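# Reorient a pinched spanner within the hand to match goals

## Task

The spanner starts dangling from the hand, pinched by the tip of its handle between thumb and index finger. Using only this hand (the wrist camera, its bracket and the arm's final link also count as hand), rotate the spanner in the grip until both its orientation relative to the hand and the spot on the handle where it is held match the two goal pictures. It must never contact anything else and never leave the hand. To finish, keep it firmly gripped and motionless for a moment with the palm pointing straight down and no hand motor reporting moving, then declare that you are done.

## Robot and tools

Robot: one arm carrying a five-fingered right hand with six hand motors, plus a fixed bracket holding a wrist camera on the little-finger side. Cameras: cam_high (672x504), cam_low (672x504), cam_wrist (616x616); images arrive in that order.

Frames. Scene frame: origin on the table top under the arm base, +z up, +y to the left when looking along +x. The reported hand point pose (end_effector_position in metres, end_effector_quat_wxyz) is in this frame and may be slightly off, especially at long reach. The hand point sits 0.05 m in front of the palm, where index pad and thumb tip meet in a pinch. Its own axes: +z along the straightened fingers (fingertips reach 0.06 to 0.07 m past it), +y outward from the palm, +x across the palm toward the little finger. The index closes onto the thumb from the +z side. The bracket protrudes 0.03 m beyond the point along +y and 0.11 m across the palm; it can collide. Palm facing straight down means hand +y points along scene -z.

Row format (used by execute_actions and move): one flat list of 14 numbers, each in [-1, 1], for the single arm: dx, dy, dz, rx, ry, rz, little, ring, middle, index, thumb_bend, thumb_turn, force_limit, speed. The first six are an offset, not a pose: a displacement of the hand point from its measured pose at the start of the action, expressed in the hand point's own axes; 1.0 equals 0.6 m for dx/dy/dz and 180 degrees for the rotation vector rx, ry, rz. Finger numbers are absolute targets: +1 straight/open, -1 fully curled. thumb_bend +1 straight, -1 bent; thumb_turn +1 beside the palm, -1 across in front of it. A pinch is roughly index -0.22, thumb_bend -0.75, thumb_turn -0.57. force_limit maps -1..+1 to about 0..10 N at the fingertip (0..15 N for the two thumb motors) and only stops closing motion. speed maps -1..+1 from nearly still to full speed (whole finger travel in 0.6 s). Close at speed -0.9 or below for a soft grip, since fast fingers overshoot the limit.

execute_actions(actions): a list of actions; each action is a list of up to 15 rows, one per 1/30 s step, with the last row repeated to fill 15 steps. All rows in an action are offsets from the same start pose (for a call's first action, the last pose reported in this scene), not from the previous row. An empty list just returns state and images.

move(target, speed, blocking): target is one 14-number row, its offset taken from the pose in the latest result that shows one; the hand settings are sent at the start. The hand point travels in a straight line for 0.5 to 10 s (cut off at 10 s), rotating the short way. speed is in m/s, 0.002 to 0.5 (default 0.25), with rotation capped at twice that in rad/s. It does not avoid obstacles; faster contact or a target far beyond contact pushes harder. The result adds a move: line (done, off_target, moving, held, fault) with the limits applied (paced = pose clipped; held = some steps blocked, after which the arm may jump faster) and the distance from target. blocking=false returns after 0.5 s while motion continues; then only wait or stop are accepted until a result reports the end.

wait(seconds, 0 to 10): lets the simulation run holding the last command. stop(): brakes a running move, needing some room. zoom_image(camera, region [x0, y0, x1, y1] in pixels, top-left origin, at most 504x504): enlarges part of the latest image. show_instructions(): shows the reference goal pictures. finished_scene(scene): ends the current scene (give its number) irreversibly and reports success.

Arm behaviour: each step the commanded pose is clipped to within 70 mm and 16 degrees of the measured one; position wins over orientation when both cannot be met. The arm tracks loosely, often ending a centimetre or more low, and small turns can shift the hand point; an elbow may sag under load, so re-correct. Prefer a few large moves over many tiny ones. 'Hand target' shows where the controller is heading; 'pose unreachable' means the clearance check altered a command. Joint ranges (rad): waist -2.880..2.880, shoulder 0.000..3.142, elbow 0.000..3.019, wrist pitch -1.693..1.571, wrist yaw -1.571..1.571, wrist roll -2.094..2.094.

Hand feedback: hand_measured, hand_stopped_by and hand_load_n have six entries in the motor order above. stopped_by words: moving, target, force, stalled, fault (motor dead all scene). A motor only starts when its target changes by 0.01 or more, then locks when done, holding at least 15 N. To grip harder, raise force_limit and send a target further closed than measured; to loosen, send one more open. Loads near zero signal a lost grip.

Avoid: the spanner touching anything but the hand, dropping it, knocking items off the table, hard impacts or strong pushes. Watch for MOTOR HOT warnings (an OVER-TEMPERATURE FAULT at 100 °C drops the arm). Before finishing, confirm palm down, grip firm, and no motor reading moving.

Each tool is called after "Emit:" as a command line: name --argument value for each argument, lists and objects as JSON in quotes; but a table of rows of numbers goes row by row, as --pt "numbers of a row", without its own name.

Reference images:

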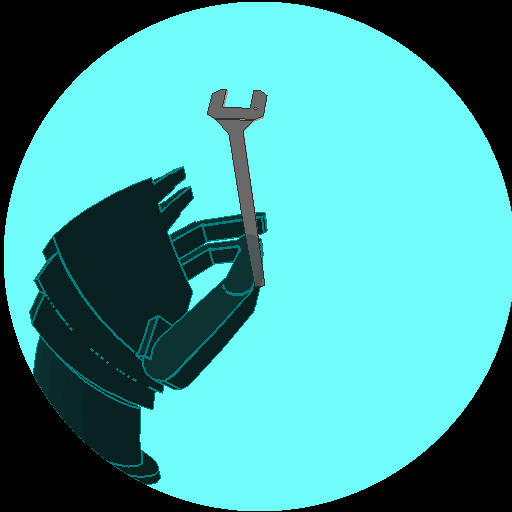

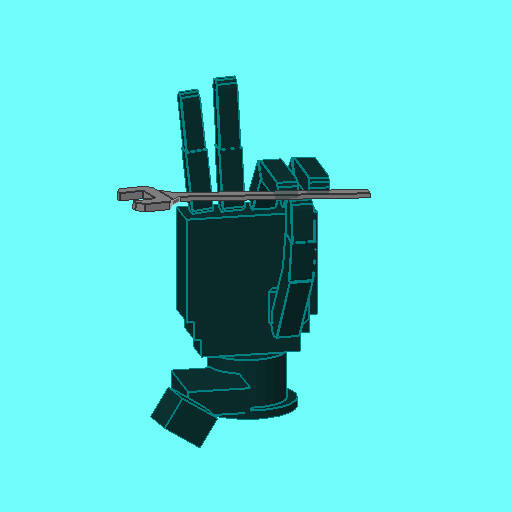

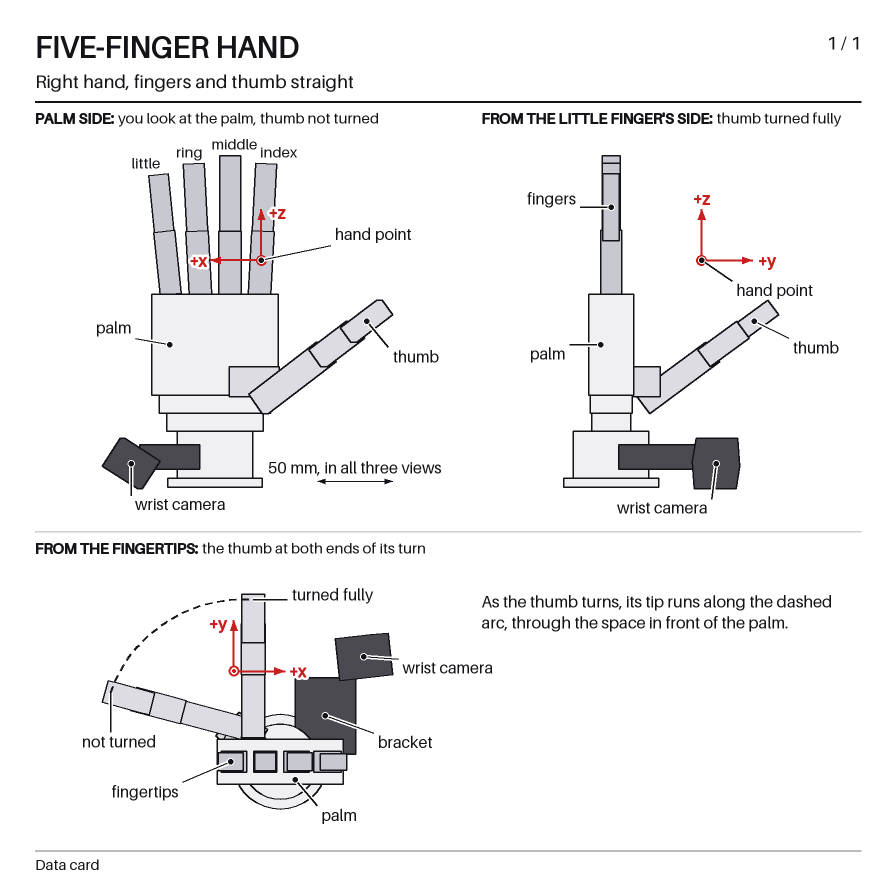

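## Session

Emit:
execute_actions --actions '[]'

Scene clock: 0.00 s.
end_effector_position=(+0.4405, +0.0235, +0.3922) hand_measured=(+1.000, +1.000, +1.000, -0.182, -0.750, -0.570) hand_load_n=(+0.0, +0.0, +0.0, +8.5, +1.0, -0.5) hand_stopped_by=(target, target, target, target, target, target) hand_force_limit=0.00 hand_speed=-0.80 end_effector_quat_wxyz=(+0.505, -0.520, +0.474, -0.500)
Joint positions: [-0.109  0.791  0.54   0.26  -0.115 -0.035]
Joint velocities: [-0.005 -0.005 -0.017 -0.007 -0.022 -0.007]
Motor temperatures (°C, as the motors report them): [27 26 26 25 28 29]
Hand target: +0.444, +0.023, +0.407; +0.510, -0.514, +0.468, -0.507

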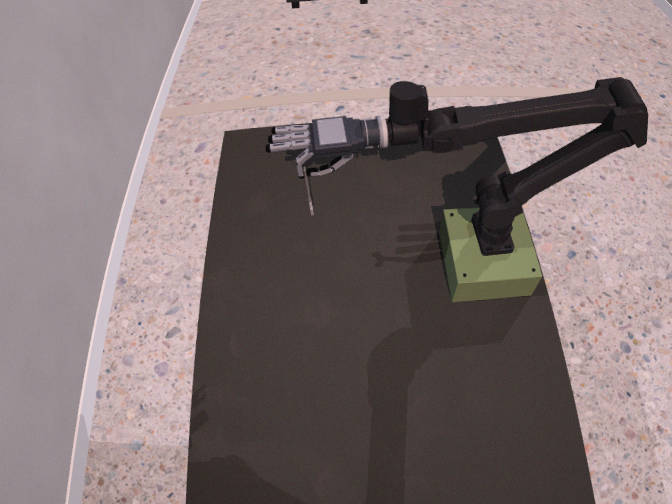

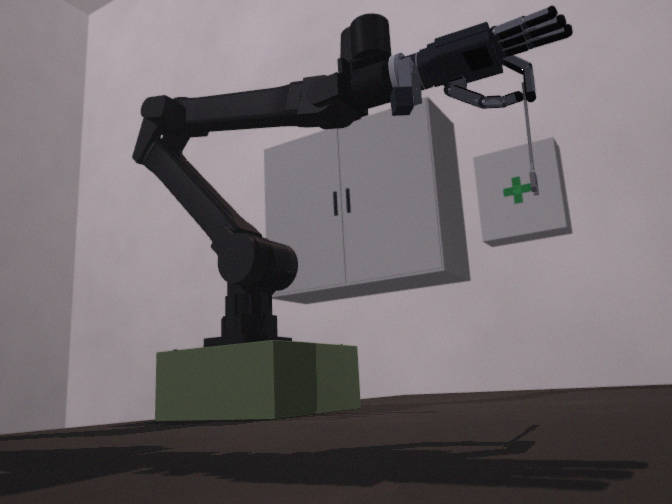

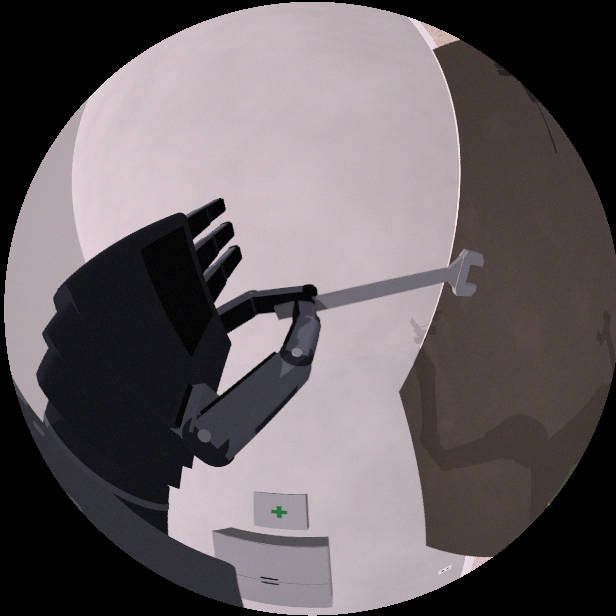

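Emit:
move --target '[0,0,0,0,0,0.5,1,1,1,-0.182,-0.75,-0.57,0,-0.8]' --speed 0.2

Scene clock: 23.17 s.
end_effector_position=(+0.4411, +0.0217, +0.3939) hand_measured=(+1.000, +1.000, +1.000, -0.180, -0.750, -0.570) hand_load_n=(+0.0, +0.0, +0.0, +7.5, +1.5, -1.0) hand_stopped_by=(target, target, target, force, target, target) hand_force_limit=0.00 hand_speed=-0.80 end_effector_quat_wxyz=(+0.709, -0.038, +0.704, -0.007)
Joint positions: [-0.241  0.973  0.377  0.601 -0.24   1.513]
Joint velocities: [-0.005  0.005 -0.012 -0.012 -0.051  0.037]
Motor temperatures (°C, as the motors report them): [27 26 32 25 28 29]
Hand target: +0.441, +0.024, +0.392; +0.710, -0.032, +0.703, +0.003
Off the commanded pose: 0.003 m, 1 deg.
move: done

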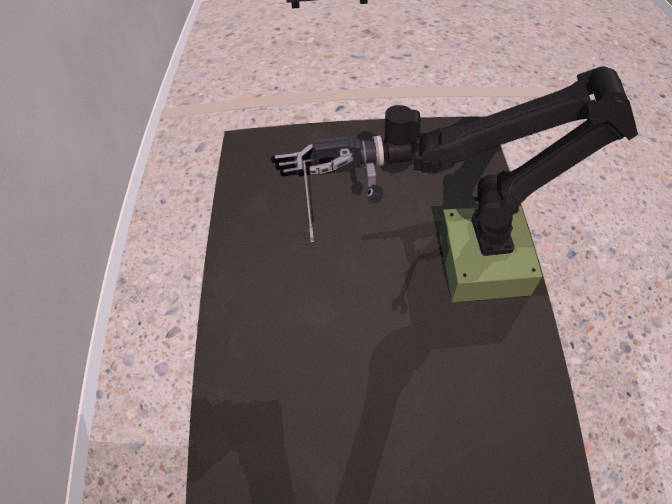

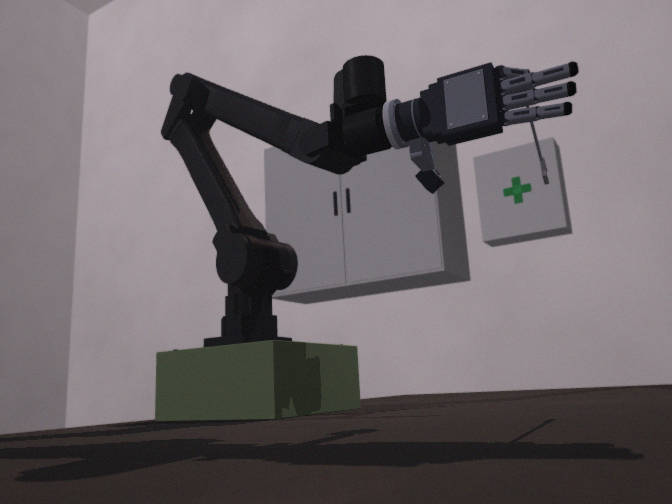

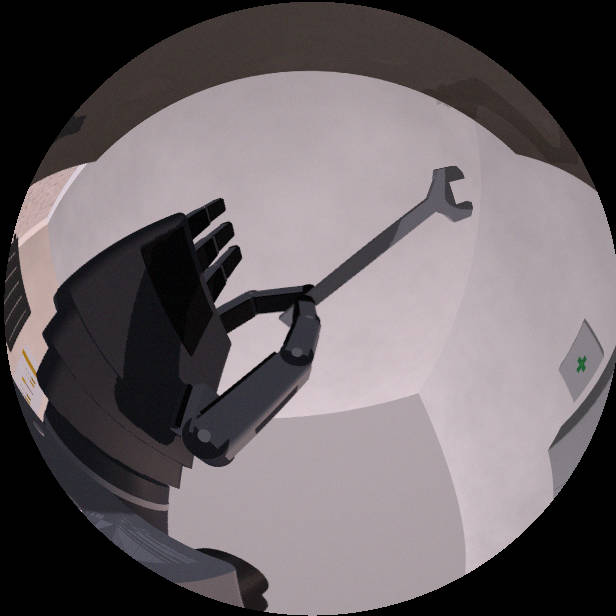

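Emit:
execute_actions --actions '[[[0,0,0,0,0,0,1,1,1,-0.168,-0.75,-0.57,0,-0.95]],[[0,0,0,0,0,0,1,1,1,-0.168,-0.75,-0.57,0,-0.95]]]'

Scene clock: 28.63 s.
end_effector_position=(+0.4411, +0.0216, +0.3941) hand_measured=(+1.000, +1.000, +1.000, -0.168, -0.750, -0.570) hand_load_n=(+0.0, +0.0, +0.0, +2.0, +0.0, -0.5) hand_stopped_by=(target, target, target, target, target, target) hand_force_limit=0.00 hand_speed=-0.95 end_effector_quat_wxyz=(+0.709, -0.037, +0.704, -0.006)
Joint positions: [-0.241  0.973  0.377  0.602 -0.24   1.516]
Joint velocities: [-0.015 -0.005 -0.002  0.007 -0.007  0.007]
Motor temperatures (°C, as the motors report them): [27 26 31 25 28 29]
Hand target: +0.441, +0.022, +0.394; +0.709, -0.037, +0.704, -0.006
Off the commanded pose: 0.000 m, 0 deg.

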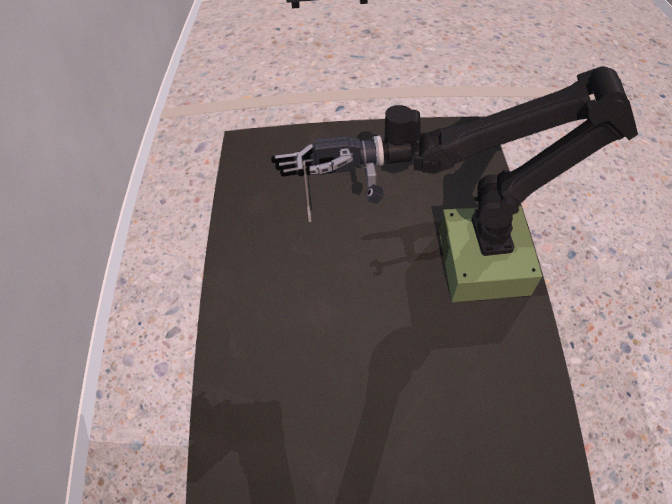

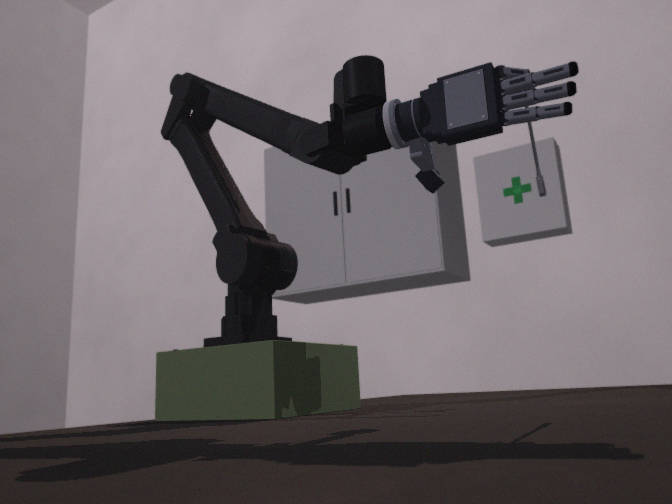

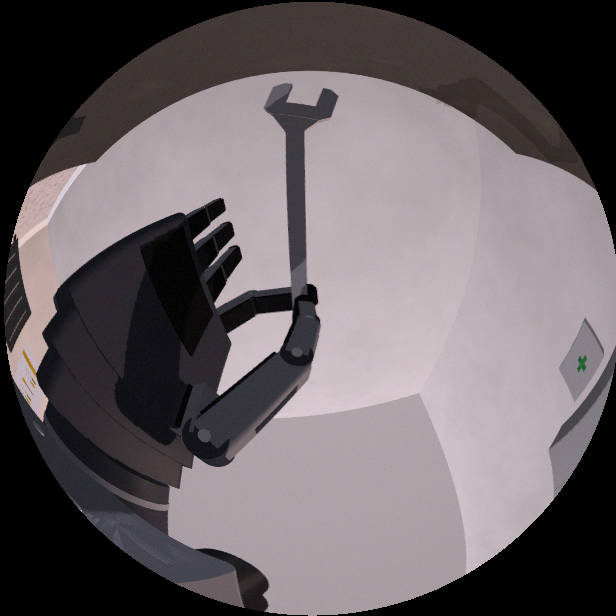

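Emit:
execute_actions --actions '[[[0,0,0,0,0,0,1,1,1,-0.25,-0.75,-0.57,0.4,-0.9]],[[0,0,0,0,0,0,1,1,1,-0.25,-0.75,-0.57,0.4,-0.9]],[[0,0,0,0,0,0,-0.1,-0.1,-0.1,-0.25,-0.75,-0.57,-0.7,0]],[[0,0,0,0,0,0,-0.1,-0.1,-0.1,-0.25,-0.75,-0.57,-0.7,0]]]'

Scene clock: 41.47 s.
end_effector_position=(+0.4411, +0.0216, +0.3941) hand_measured=(-0.100, -0.100, -0.100, -0.182, -0.750, -0.570) hand_load_n=(+0.0, +0.0, +0.0, +7.5, +1.0, -0.5) hand_stopped_by=(target, target, target, force, target, target) hand_force_limit=-0.70 hand_speed=0.00 end_effector_quat_wxyz=(+0.709, -0.037, +0.704, -0.006)
Joint positions: [-0.241  0.973  0.377  0.602 -0.24   1.516]
Joint velocities: [-0.005 -0.015 -0.002  0.012  0.051 -0.007]
Motor temperatures (°C, as the motors report them): [27 26 31 25 28 29]
Hand target: +0.441, +0.022, +0.394; +0.709, -0.037, +0.704, -0.006
Off the commanded pose: 0.000 m, 0 deg.

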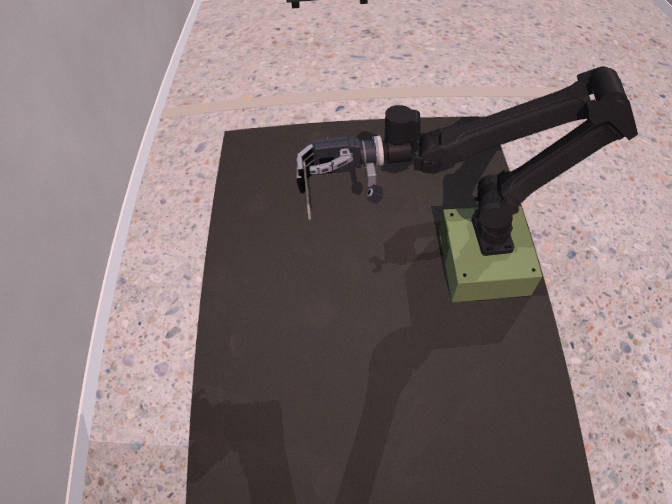

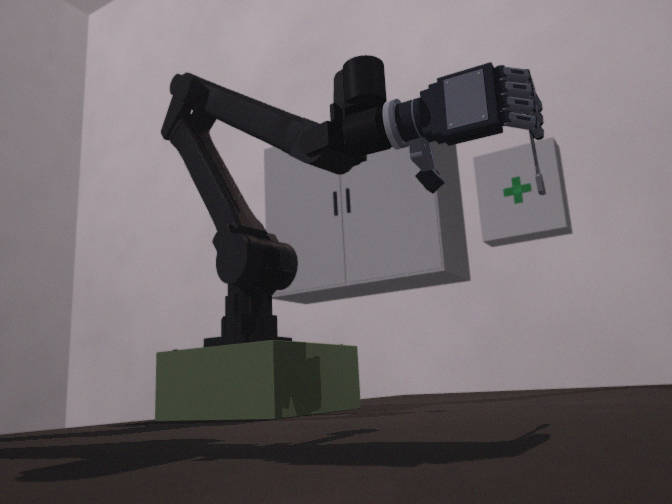

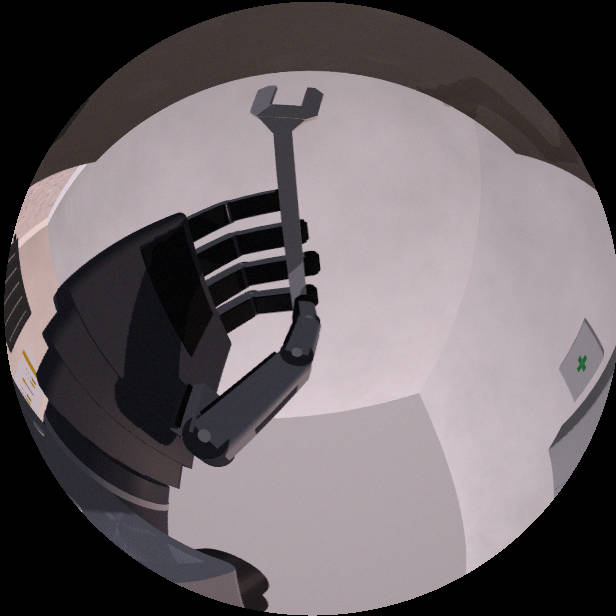

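Emit:
move --target '[0.2,0,0,0,0.5,0,-0.17,-0.17,-0.17,-0.25,-0.75,-0.57,0.4,-0.7]' --speed 0.15

Scene clock: 60.63 s.
end_effector_position=(+0.4238, +0.0137, +0.2605) hand_measured=(-0.170, -0.170, -0.170, -0.182, -0.750, -0.570) hand_load_n=(+0.0, +2.0, +0.5, +8.0, +1.5, +0.0) hand_stopped_by=(target, target, target, force, target, target) hand_force_limit=0.40 hand_speed=-0.70 end_effector_quat_wxyz=(-0.011, -0.038, +0.999, -0.031)
Joint positions: [-0.139  1.417  1.204 -1.371  0.059  1.401]
Joint velocities: [ 0.005  0.005 -0.002 -0.027 -0.095 -0.007]
Motor temperatures (°C, as the motors report them): [27 27 34 25 28 29]
Hand target: +0.439, +0.015, +0.275; +0.003, -0.035, +0.999, -0.034
Off the commanded pose: 0.023 m, 2 deg.
move: off_target

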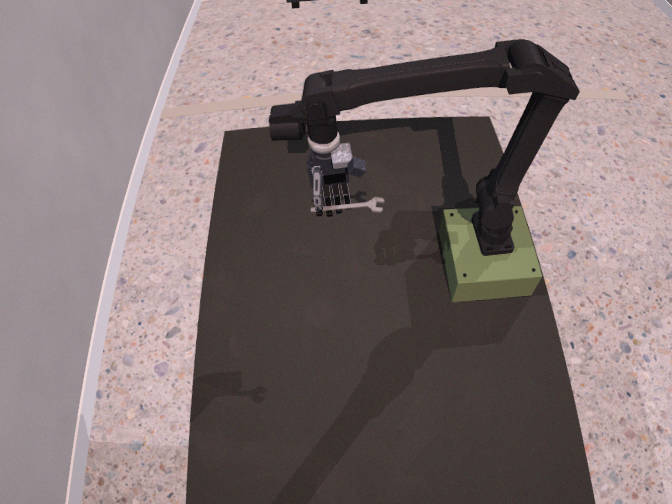

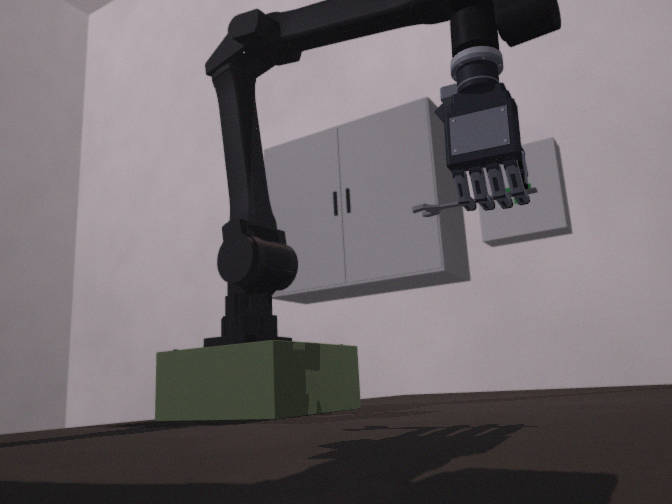

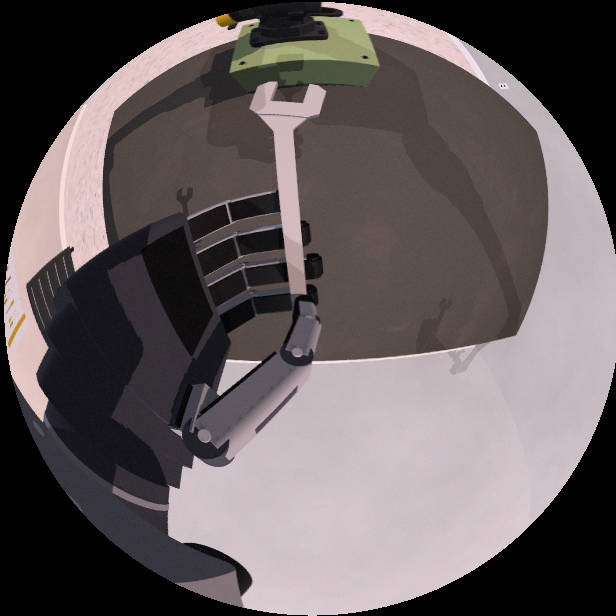

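Emit:
move --target '[0,0,0,0,0,-0.97,-0.17,-0.17,-0.17,-0.25,-0.75,-0.57,0.4,-0.7]' --speed 0.3

Emit:
move --target '[0,0,0,0,0.3,0,-0.17,-0.17,-0.17,-0.25,-0.75,-0.57,0.4,-0.7]' --speed 0.15

Scene clock: 72.13 s.
end_effector_position=(+0.4281, +0.0108, +0.2593) hand_measured=(-0.170, -0.170, -0.170, -0.182, -0.750, -0.570) hand_load_n=(+0.0, +2.0, +0.5, +8.0, +1.5, +0.0) hand_stopped_by=(target, target, target, force, target, target) hand_force_limit=0.40 hand_speed=-0.70 end_effector_quat_wxyz=(+0.033, +0.999, -0.020, -0.012)
Joint positions: [ 0.127  1.605  1.388 -1.389  0.056 -1.358]
Joint velocities: [ 0.005 -0.015  0.002  0.007 -0.051 -0.007]
Motor temperatures (°C, as the motors report them): [27 27 35 25 28 29]
Hand target: +0.426, +0.013, +0.263; +0.031, +0.999, -0.009, -0.007
Off the commanded pose: 0.005 m, 1 deg.
move: done

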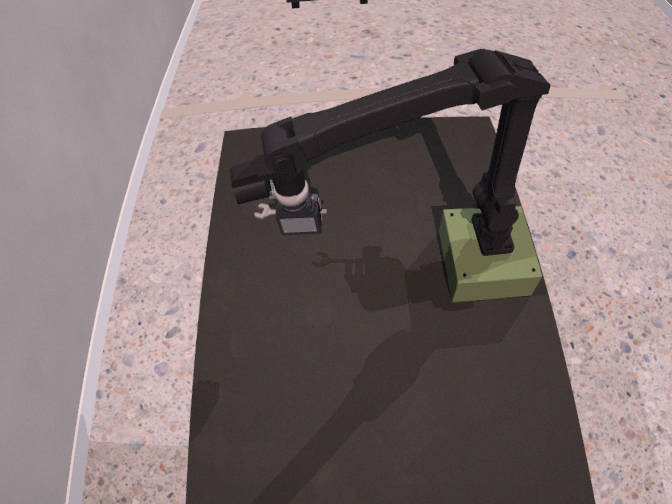

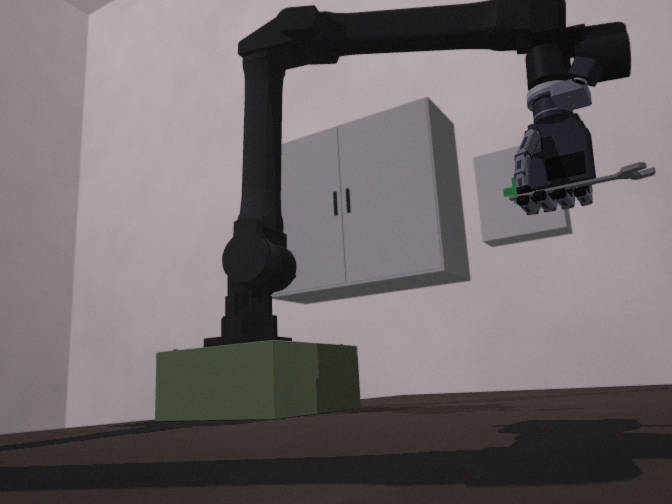

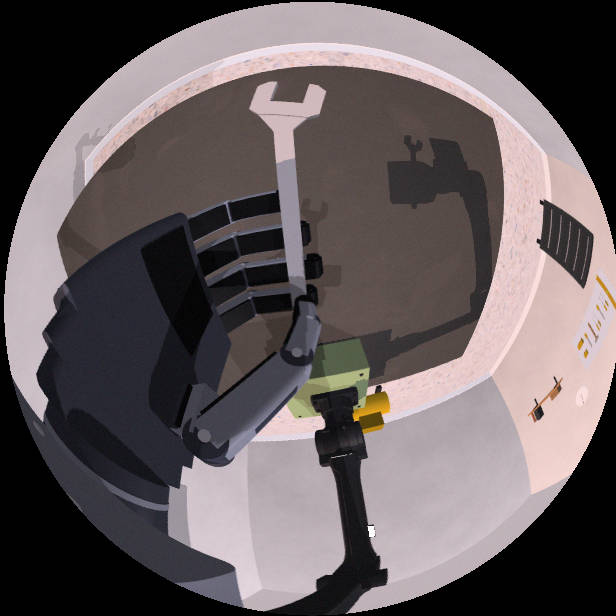

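Scene clock: 75.67 s.
end_effector_position=(+0.4253, +0.0080, +0.2530) hand_measured=(-0.170, -0.170, -0.170, -0.182, -0.750, -0.570) hand_load_n=(+0.0, +1.5, +0.0, +8.0, +1.5, +0.0) hand_stopped_by=(target, target, target, force, target, target) hand_force_limit=0.40 hand_speed=-0.70 end_effector_quat_wxyz=(+0.043, +0.901, -0.019, +0.431)
Joint positions: [ 0.233  1.081  0.673 -0.307  0.305 -1.389]
Joint velocities: [-0.005 -0.015  0.002 -0.002 -0.037 -0.051]
Motor temperatures (°C, as the motors report them): [27 27 35 25 28 29]
Hand target: +0.427, +0.011, +0.259; +0.043, +0.896, -0.010, +0.443
Off the commanded pose: 0.007 m, 2 deg.
move: done

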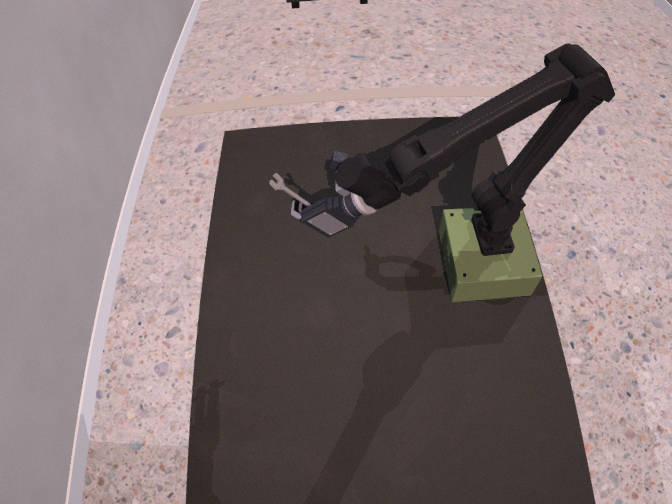

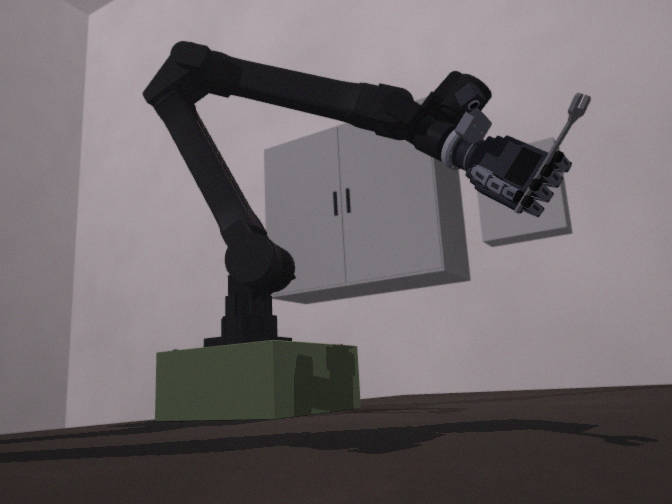

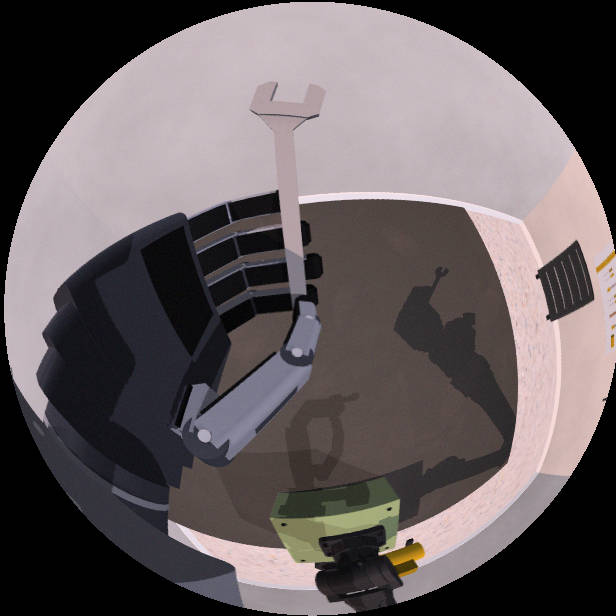

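Emit:
execute_actions --actions '[[[0,0,0,0,0,0,-0.17,-0.17,-0.17,-0.168,-0.75,-0.57,0.4,-0.95]],[[0,0,0,0,0,0,-0.17,-0.17,-0.17,-0.168,-0.75,-0.57,0.4,-0.95]]]'

Scene clock: 80.30 s.
end_effector_position=(+0.4254, +0.0080, +0.2531) hand_measured=(-0.170, -0.170, -0.170, -0.168, -0.750, -0.570) hand_load_n=(+0.0, +1.0, +0.5, +3.0, +1.0, +0.5) hand_stopped_by=(target, target, target, target, target, target) hand_force_limit=0.40 hand_speed=-0.95 end_effector_quat_wxyz=(+0.043, +0.901, -0.018, +0.432)
Joint positions: [ 0.233  1.081  0.673 -0.306  0.305 -1.39 ]
Joint velocities: [ 0.005 -0.005 -0.002 -0.017  0.066 -0.051]
Motor temperatures (°C, as the motors report them): [27 27 34 25 28 29]
Hand target: +0.425, +0.008, +0.253; +0.043, +0.901, -0.018, +0.432
Off the commanded pose: 0.000 m, 0 deg.

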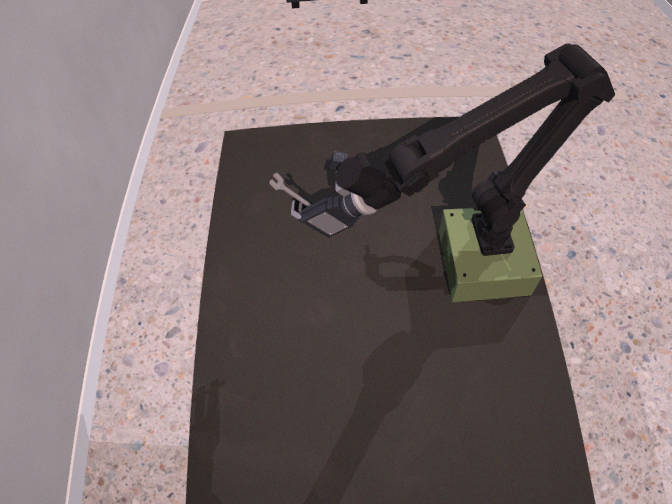

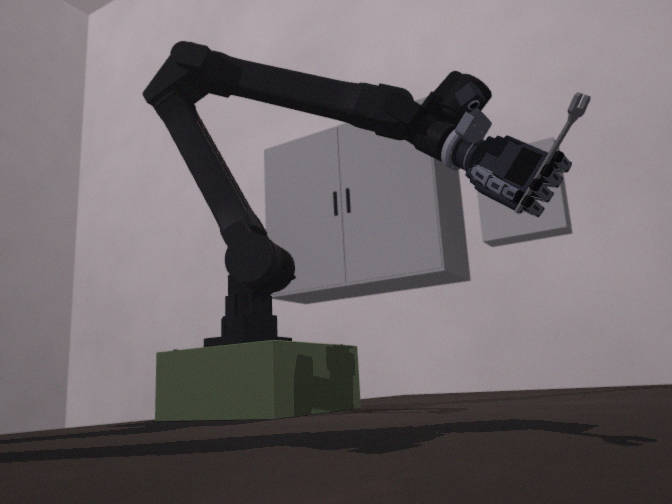

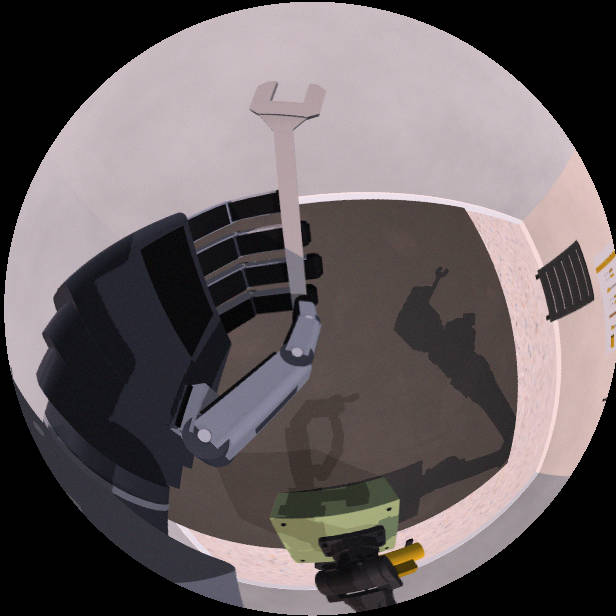

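Emit:
execute_actions --actions '[[[0,0,0,0,0,0,-0.17,-0.17,-0.17,-0.157,-0.75,-0.57,0.4,-0.95]],[[0,0,0,0,0,0,-0.17,-0.17,-0.17,-0.157,-0.75,-0.57,0.4,-0.95]]]'

Scene clock: 85.03 s.
end_effector_position=(+0.4254, +0.0080, +0.2531) hand_measured=(-0.170, -0.170, -0.170, -0.156, -0.750, -0.570) hand_load_n=(+0.0, +0.5, +1.0, +0.0, +0.5, +0.5) hand_stopped_by=(target, target, target, target, target, target) hand_force_limit=0.40 hand_speed=-0.95 end_effector_quat_wxyz=(+0.043, +0.901, -0.018, +0.432)
Joint positions: [ 0.233  1.081  0.673 -0.306  0.305 -1.39 ]
Joint velocities: [ 0.005 -0.015 -0.027 -0.002 -0.051 -0.022]
Motor temperatures (°C, as the motors report them): [27 27 34 25 28 29]
Hand target: +0.425, +0.008, +0.253; +0.043, +0.901, -0.018, +0.432
Off the commanded pose: 0.000 m, 0 deg.

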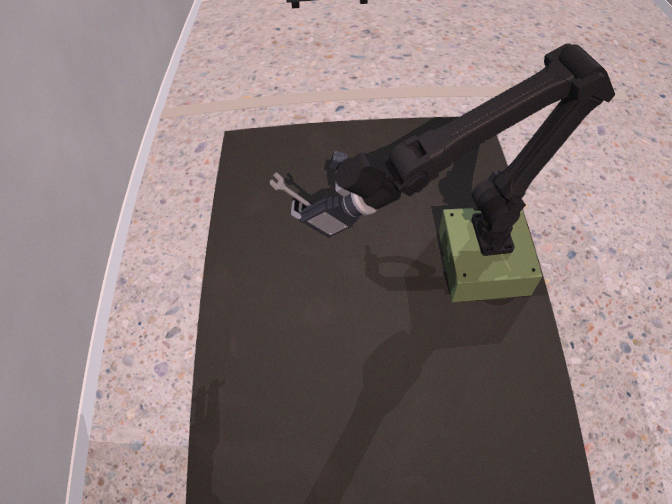

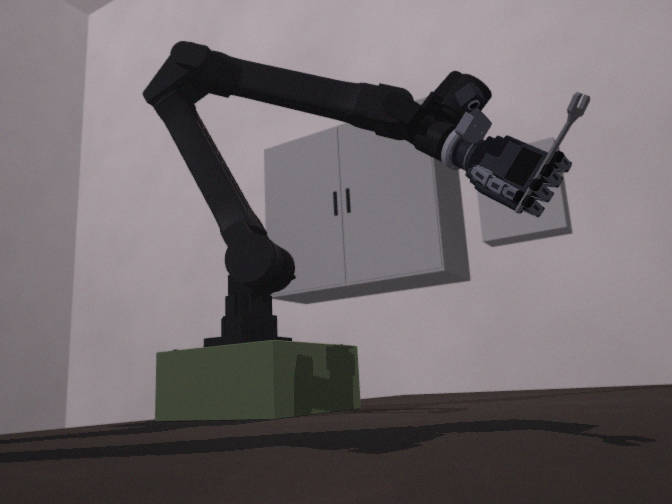

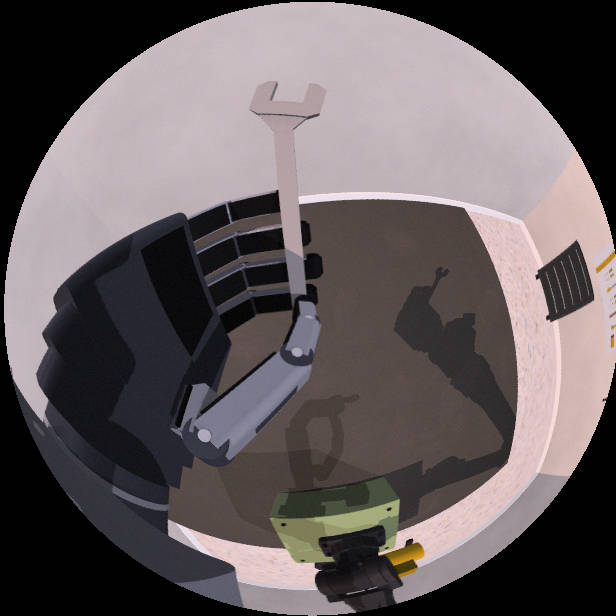

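Emit:
move --target '[0,0,0,0,0.07,0,-0.17,-0.17,-0.17,-0.157,-0.75,-0.57,0.4,-0.95]' --speed 0.05

Scene clock: 93.07 s.
end_effector_position=(+0.4244, +0.0052, +0.2459) hand_measured=(-0.170, -0.170, -0.170, -0.156, -0.750, -0.570) hand_load_n=(+0.0, +0.5, +1.0, +0.0, +0.5, +0.5) hand_stopped_by=(target, target, target, target, target, target) hand_force_limit=0.40 hand_speed=-0.95 end_effector_quat_wxyz=(+0.045, +0.855, -0.024, +0.516)
Joint positions: [ 0.254  1.05   0.518  0.012  0.362 -1.425]
Joint velocities: [ 0.005 -0.005  0.007  0.002  0.051  0.007]
Motor temperatures (°C, as the motors report them): [27 27 33 25 28 29]
Hand target: +0.425, +0.008, +0.253; +0.045, +0.848, -0.016, +0.527
Off the commanded pose: 0.008 m, 2 deg.
move: done

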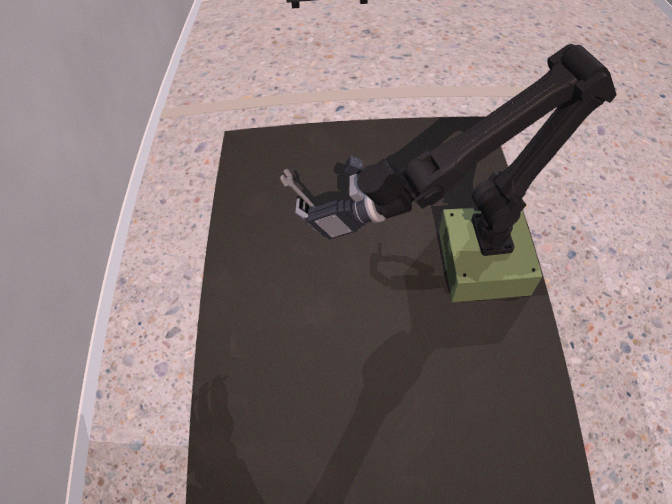

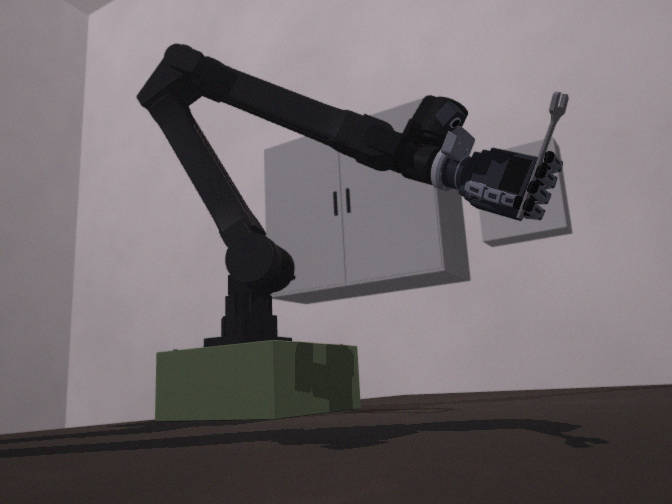

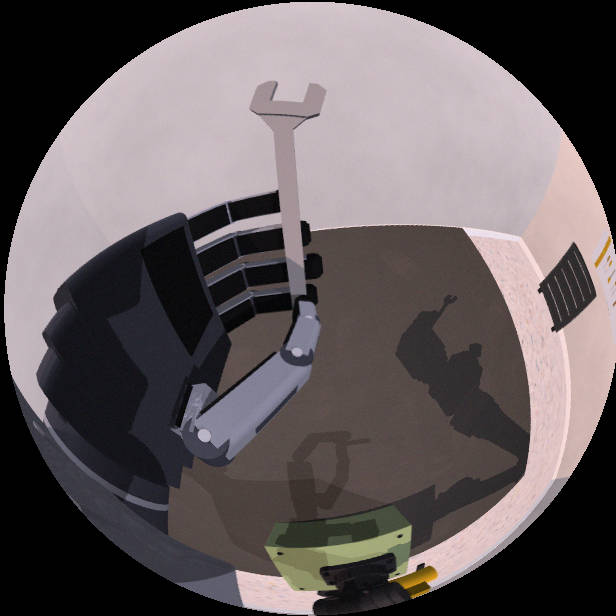

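Emit:
move --target '[0,0,0,0,0.1,0,-0.17,-0.17,-0.17,-0.169,-0.75,-0.57,0.4,-0.95]' --speed 0.06

Emit:
execute_actions --actions '[[[0,0,0,0,0,0,-0.17,-0.17,-0.17,-0.161,-0.75,-0.57,0.4,-0.95]],[[0,0,0,0,0,0,-0.17,-0.17,-0.17,-0.161,-0.75,-0.57,0.4,-0.95]]]'

Scene clock: 105.27 s.
end_effector_position=(+0.4245, +0.0027, +0.2466) hand_measured=(-0.170, -0.170, -0.170, -0.168, -0.750, -0.570) hand_load_n=(+0.0, +0.5, +0.5, +3.0, +1.5, +0.5) hand_stopped_by=(target, target, target, target, target, target) hand_force_limit=0.40 hand_speed=-0.95 end_effector_quat_wxyz=(+0.044, +0.766, -0.028, +0.641)
Joint positions: [ 0.279  1.134  0.324  0.615  0.422 -1.517]
Joint velocities: [-0.005 -0.005 -0.017  0.027 -0.037 -0.037]
Motor temperatures (°C, as the motors report them): [27 27 33 25 28 29]
Hand target: +0.424, +0.005, +0.246; +0.048, +0.765, -0.019, +0.642
Off the commanded pose: 0.003 m, 2 deg.
move: done

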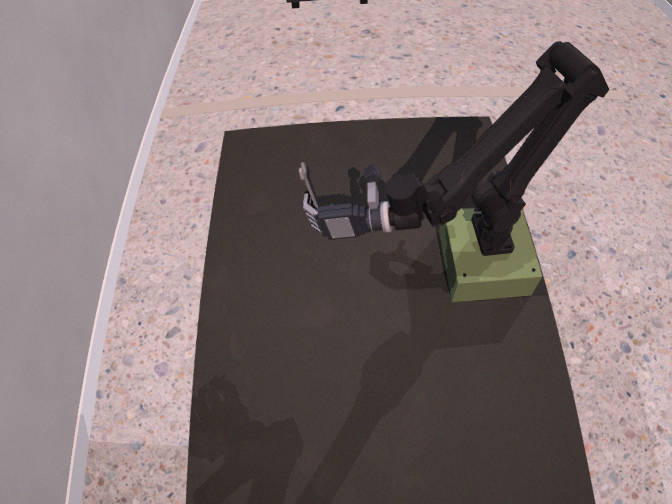

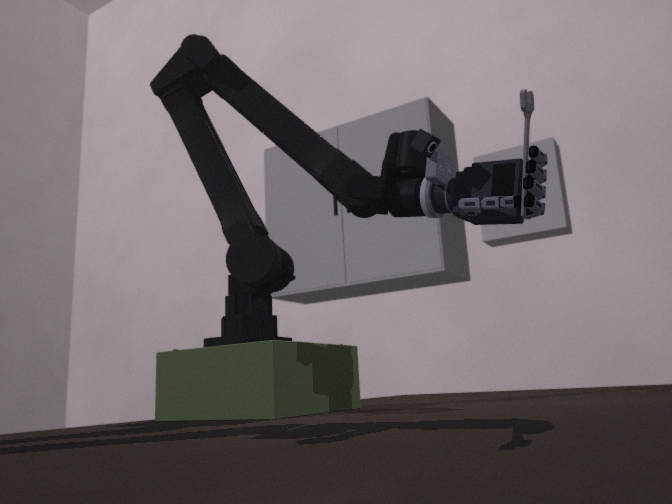

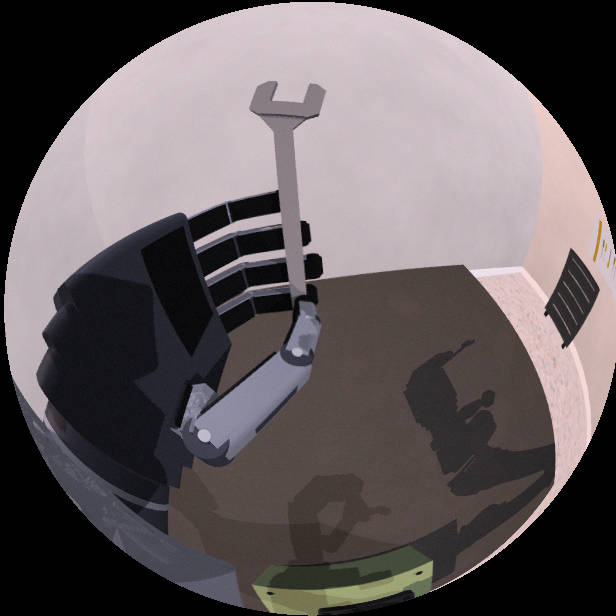

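Scene clock: 106.27 s.
end_effector_position=(+0.4245, +0.0027, +0.2466) hand_measured=(-0.170, -0.170, -0.170, -0.160, -0.750, -0.570) hand_load_n=(+0.0, +0.0, +0.5, +0.5, +1.0, +0.5) hand_stopped_by=(target, target, target, target, target, target) hand_force_limit=0.40 hand_speed=-0.95 end_effector_quat_wxyz=(+0.044, +0.766, -0.028, +0.641)
Joint positions: [ 0.279  1.134  0.324  0.615  0.422 -1.517]
Joint velocities: [-0.015 -0.015  0.012 -0.002 -0.051  0.007]
Motor temperatures (°C, as the motors report them): [27 27 33 25 28 29]
Hand target: +0.424, +0.003, +0.247; +0.044, +0.766, -0.028, +0.641
Off the commanded pose: 0.000 m, 0 deg.

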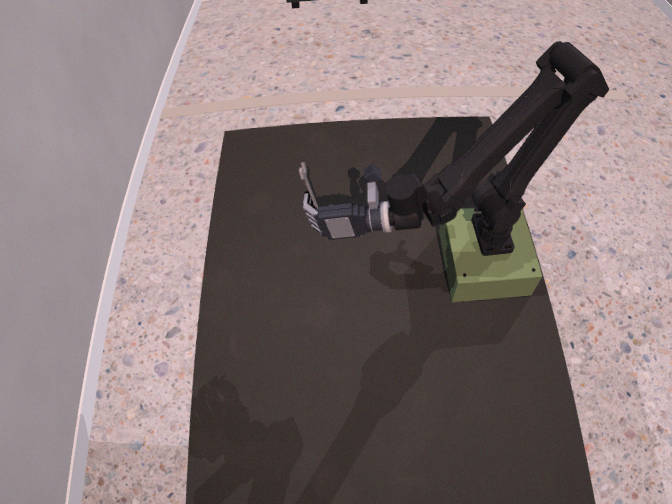

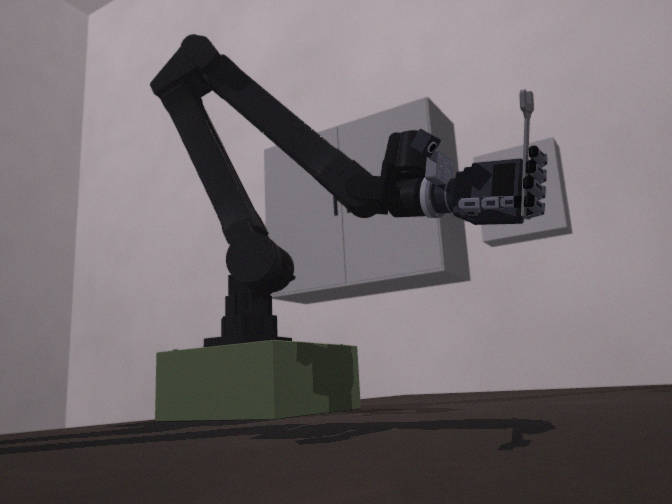

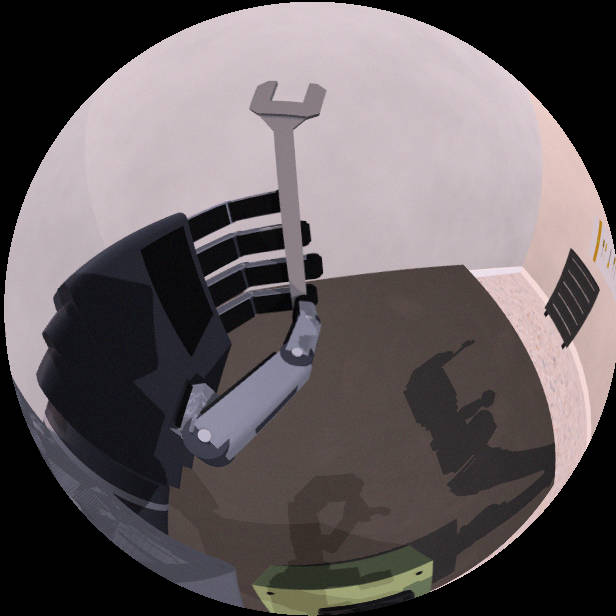

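Emit:
execute_actions --actions '[[[0,0,0,0,0,0,-0.17,-0.17,-0.17,-0.148,-0.75,-0.57,0.4,-0.4],[0,0,0,0,0,0,-0.17,-0.17,-0.17,-0.148,-0.75,-0.57,0.4,-0.4],[0,0,0,0,0,0,-0.17,-0.17,-0.17,-0.17,-0.75,-0.57,0.4,-0.4]]]'

Scene clock: 110.90 s.
end_effector_position=(+0.4245, +0.0027, +0.2466) hand_measured=(-0.170, -0.170, -0.170, -0.168, -0.750, -0.570) hand_load_n=(+0.0, +0.5, +0.5, +3.5, +1.5, +0.5) hand_stopped_by=(target, target, target, target, target, target) hand_force_limit=0.40 hand_speed=-0.40 end_effector_quat_wxyz=(+0.044, +0.766, -0.028, +0.641)
Joint positions: [ 0.279  1.134  0.324  0.615  0.422 -1.517]
Joint velocities: [-0.005 -0.005 -0.012 -0.027  0.037 -0.051]
Motor temperatures (°C, as the motors report them): [27 27 32 25 28 29]
Hand target: +0.424, +0.003, +0.247; +0.044, +0.766, -0.028, +0.641
Off the commanded pose: 0.000 m, 0 deg.

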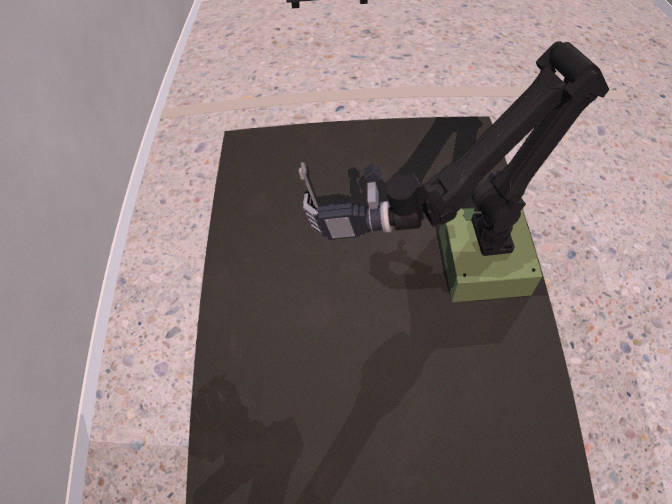

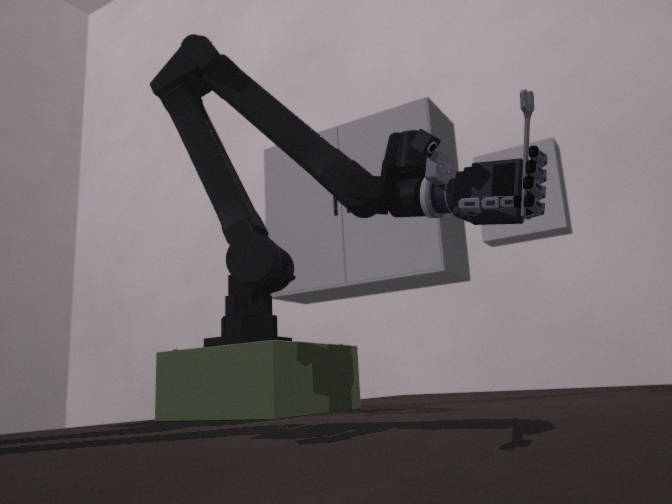

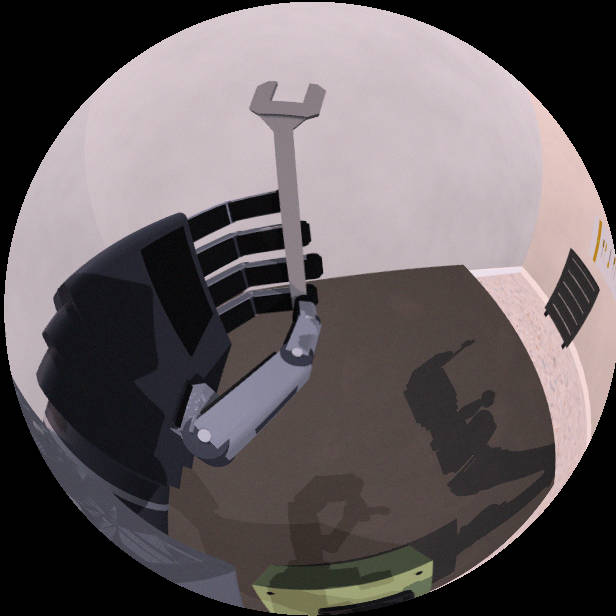

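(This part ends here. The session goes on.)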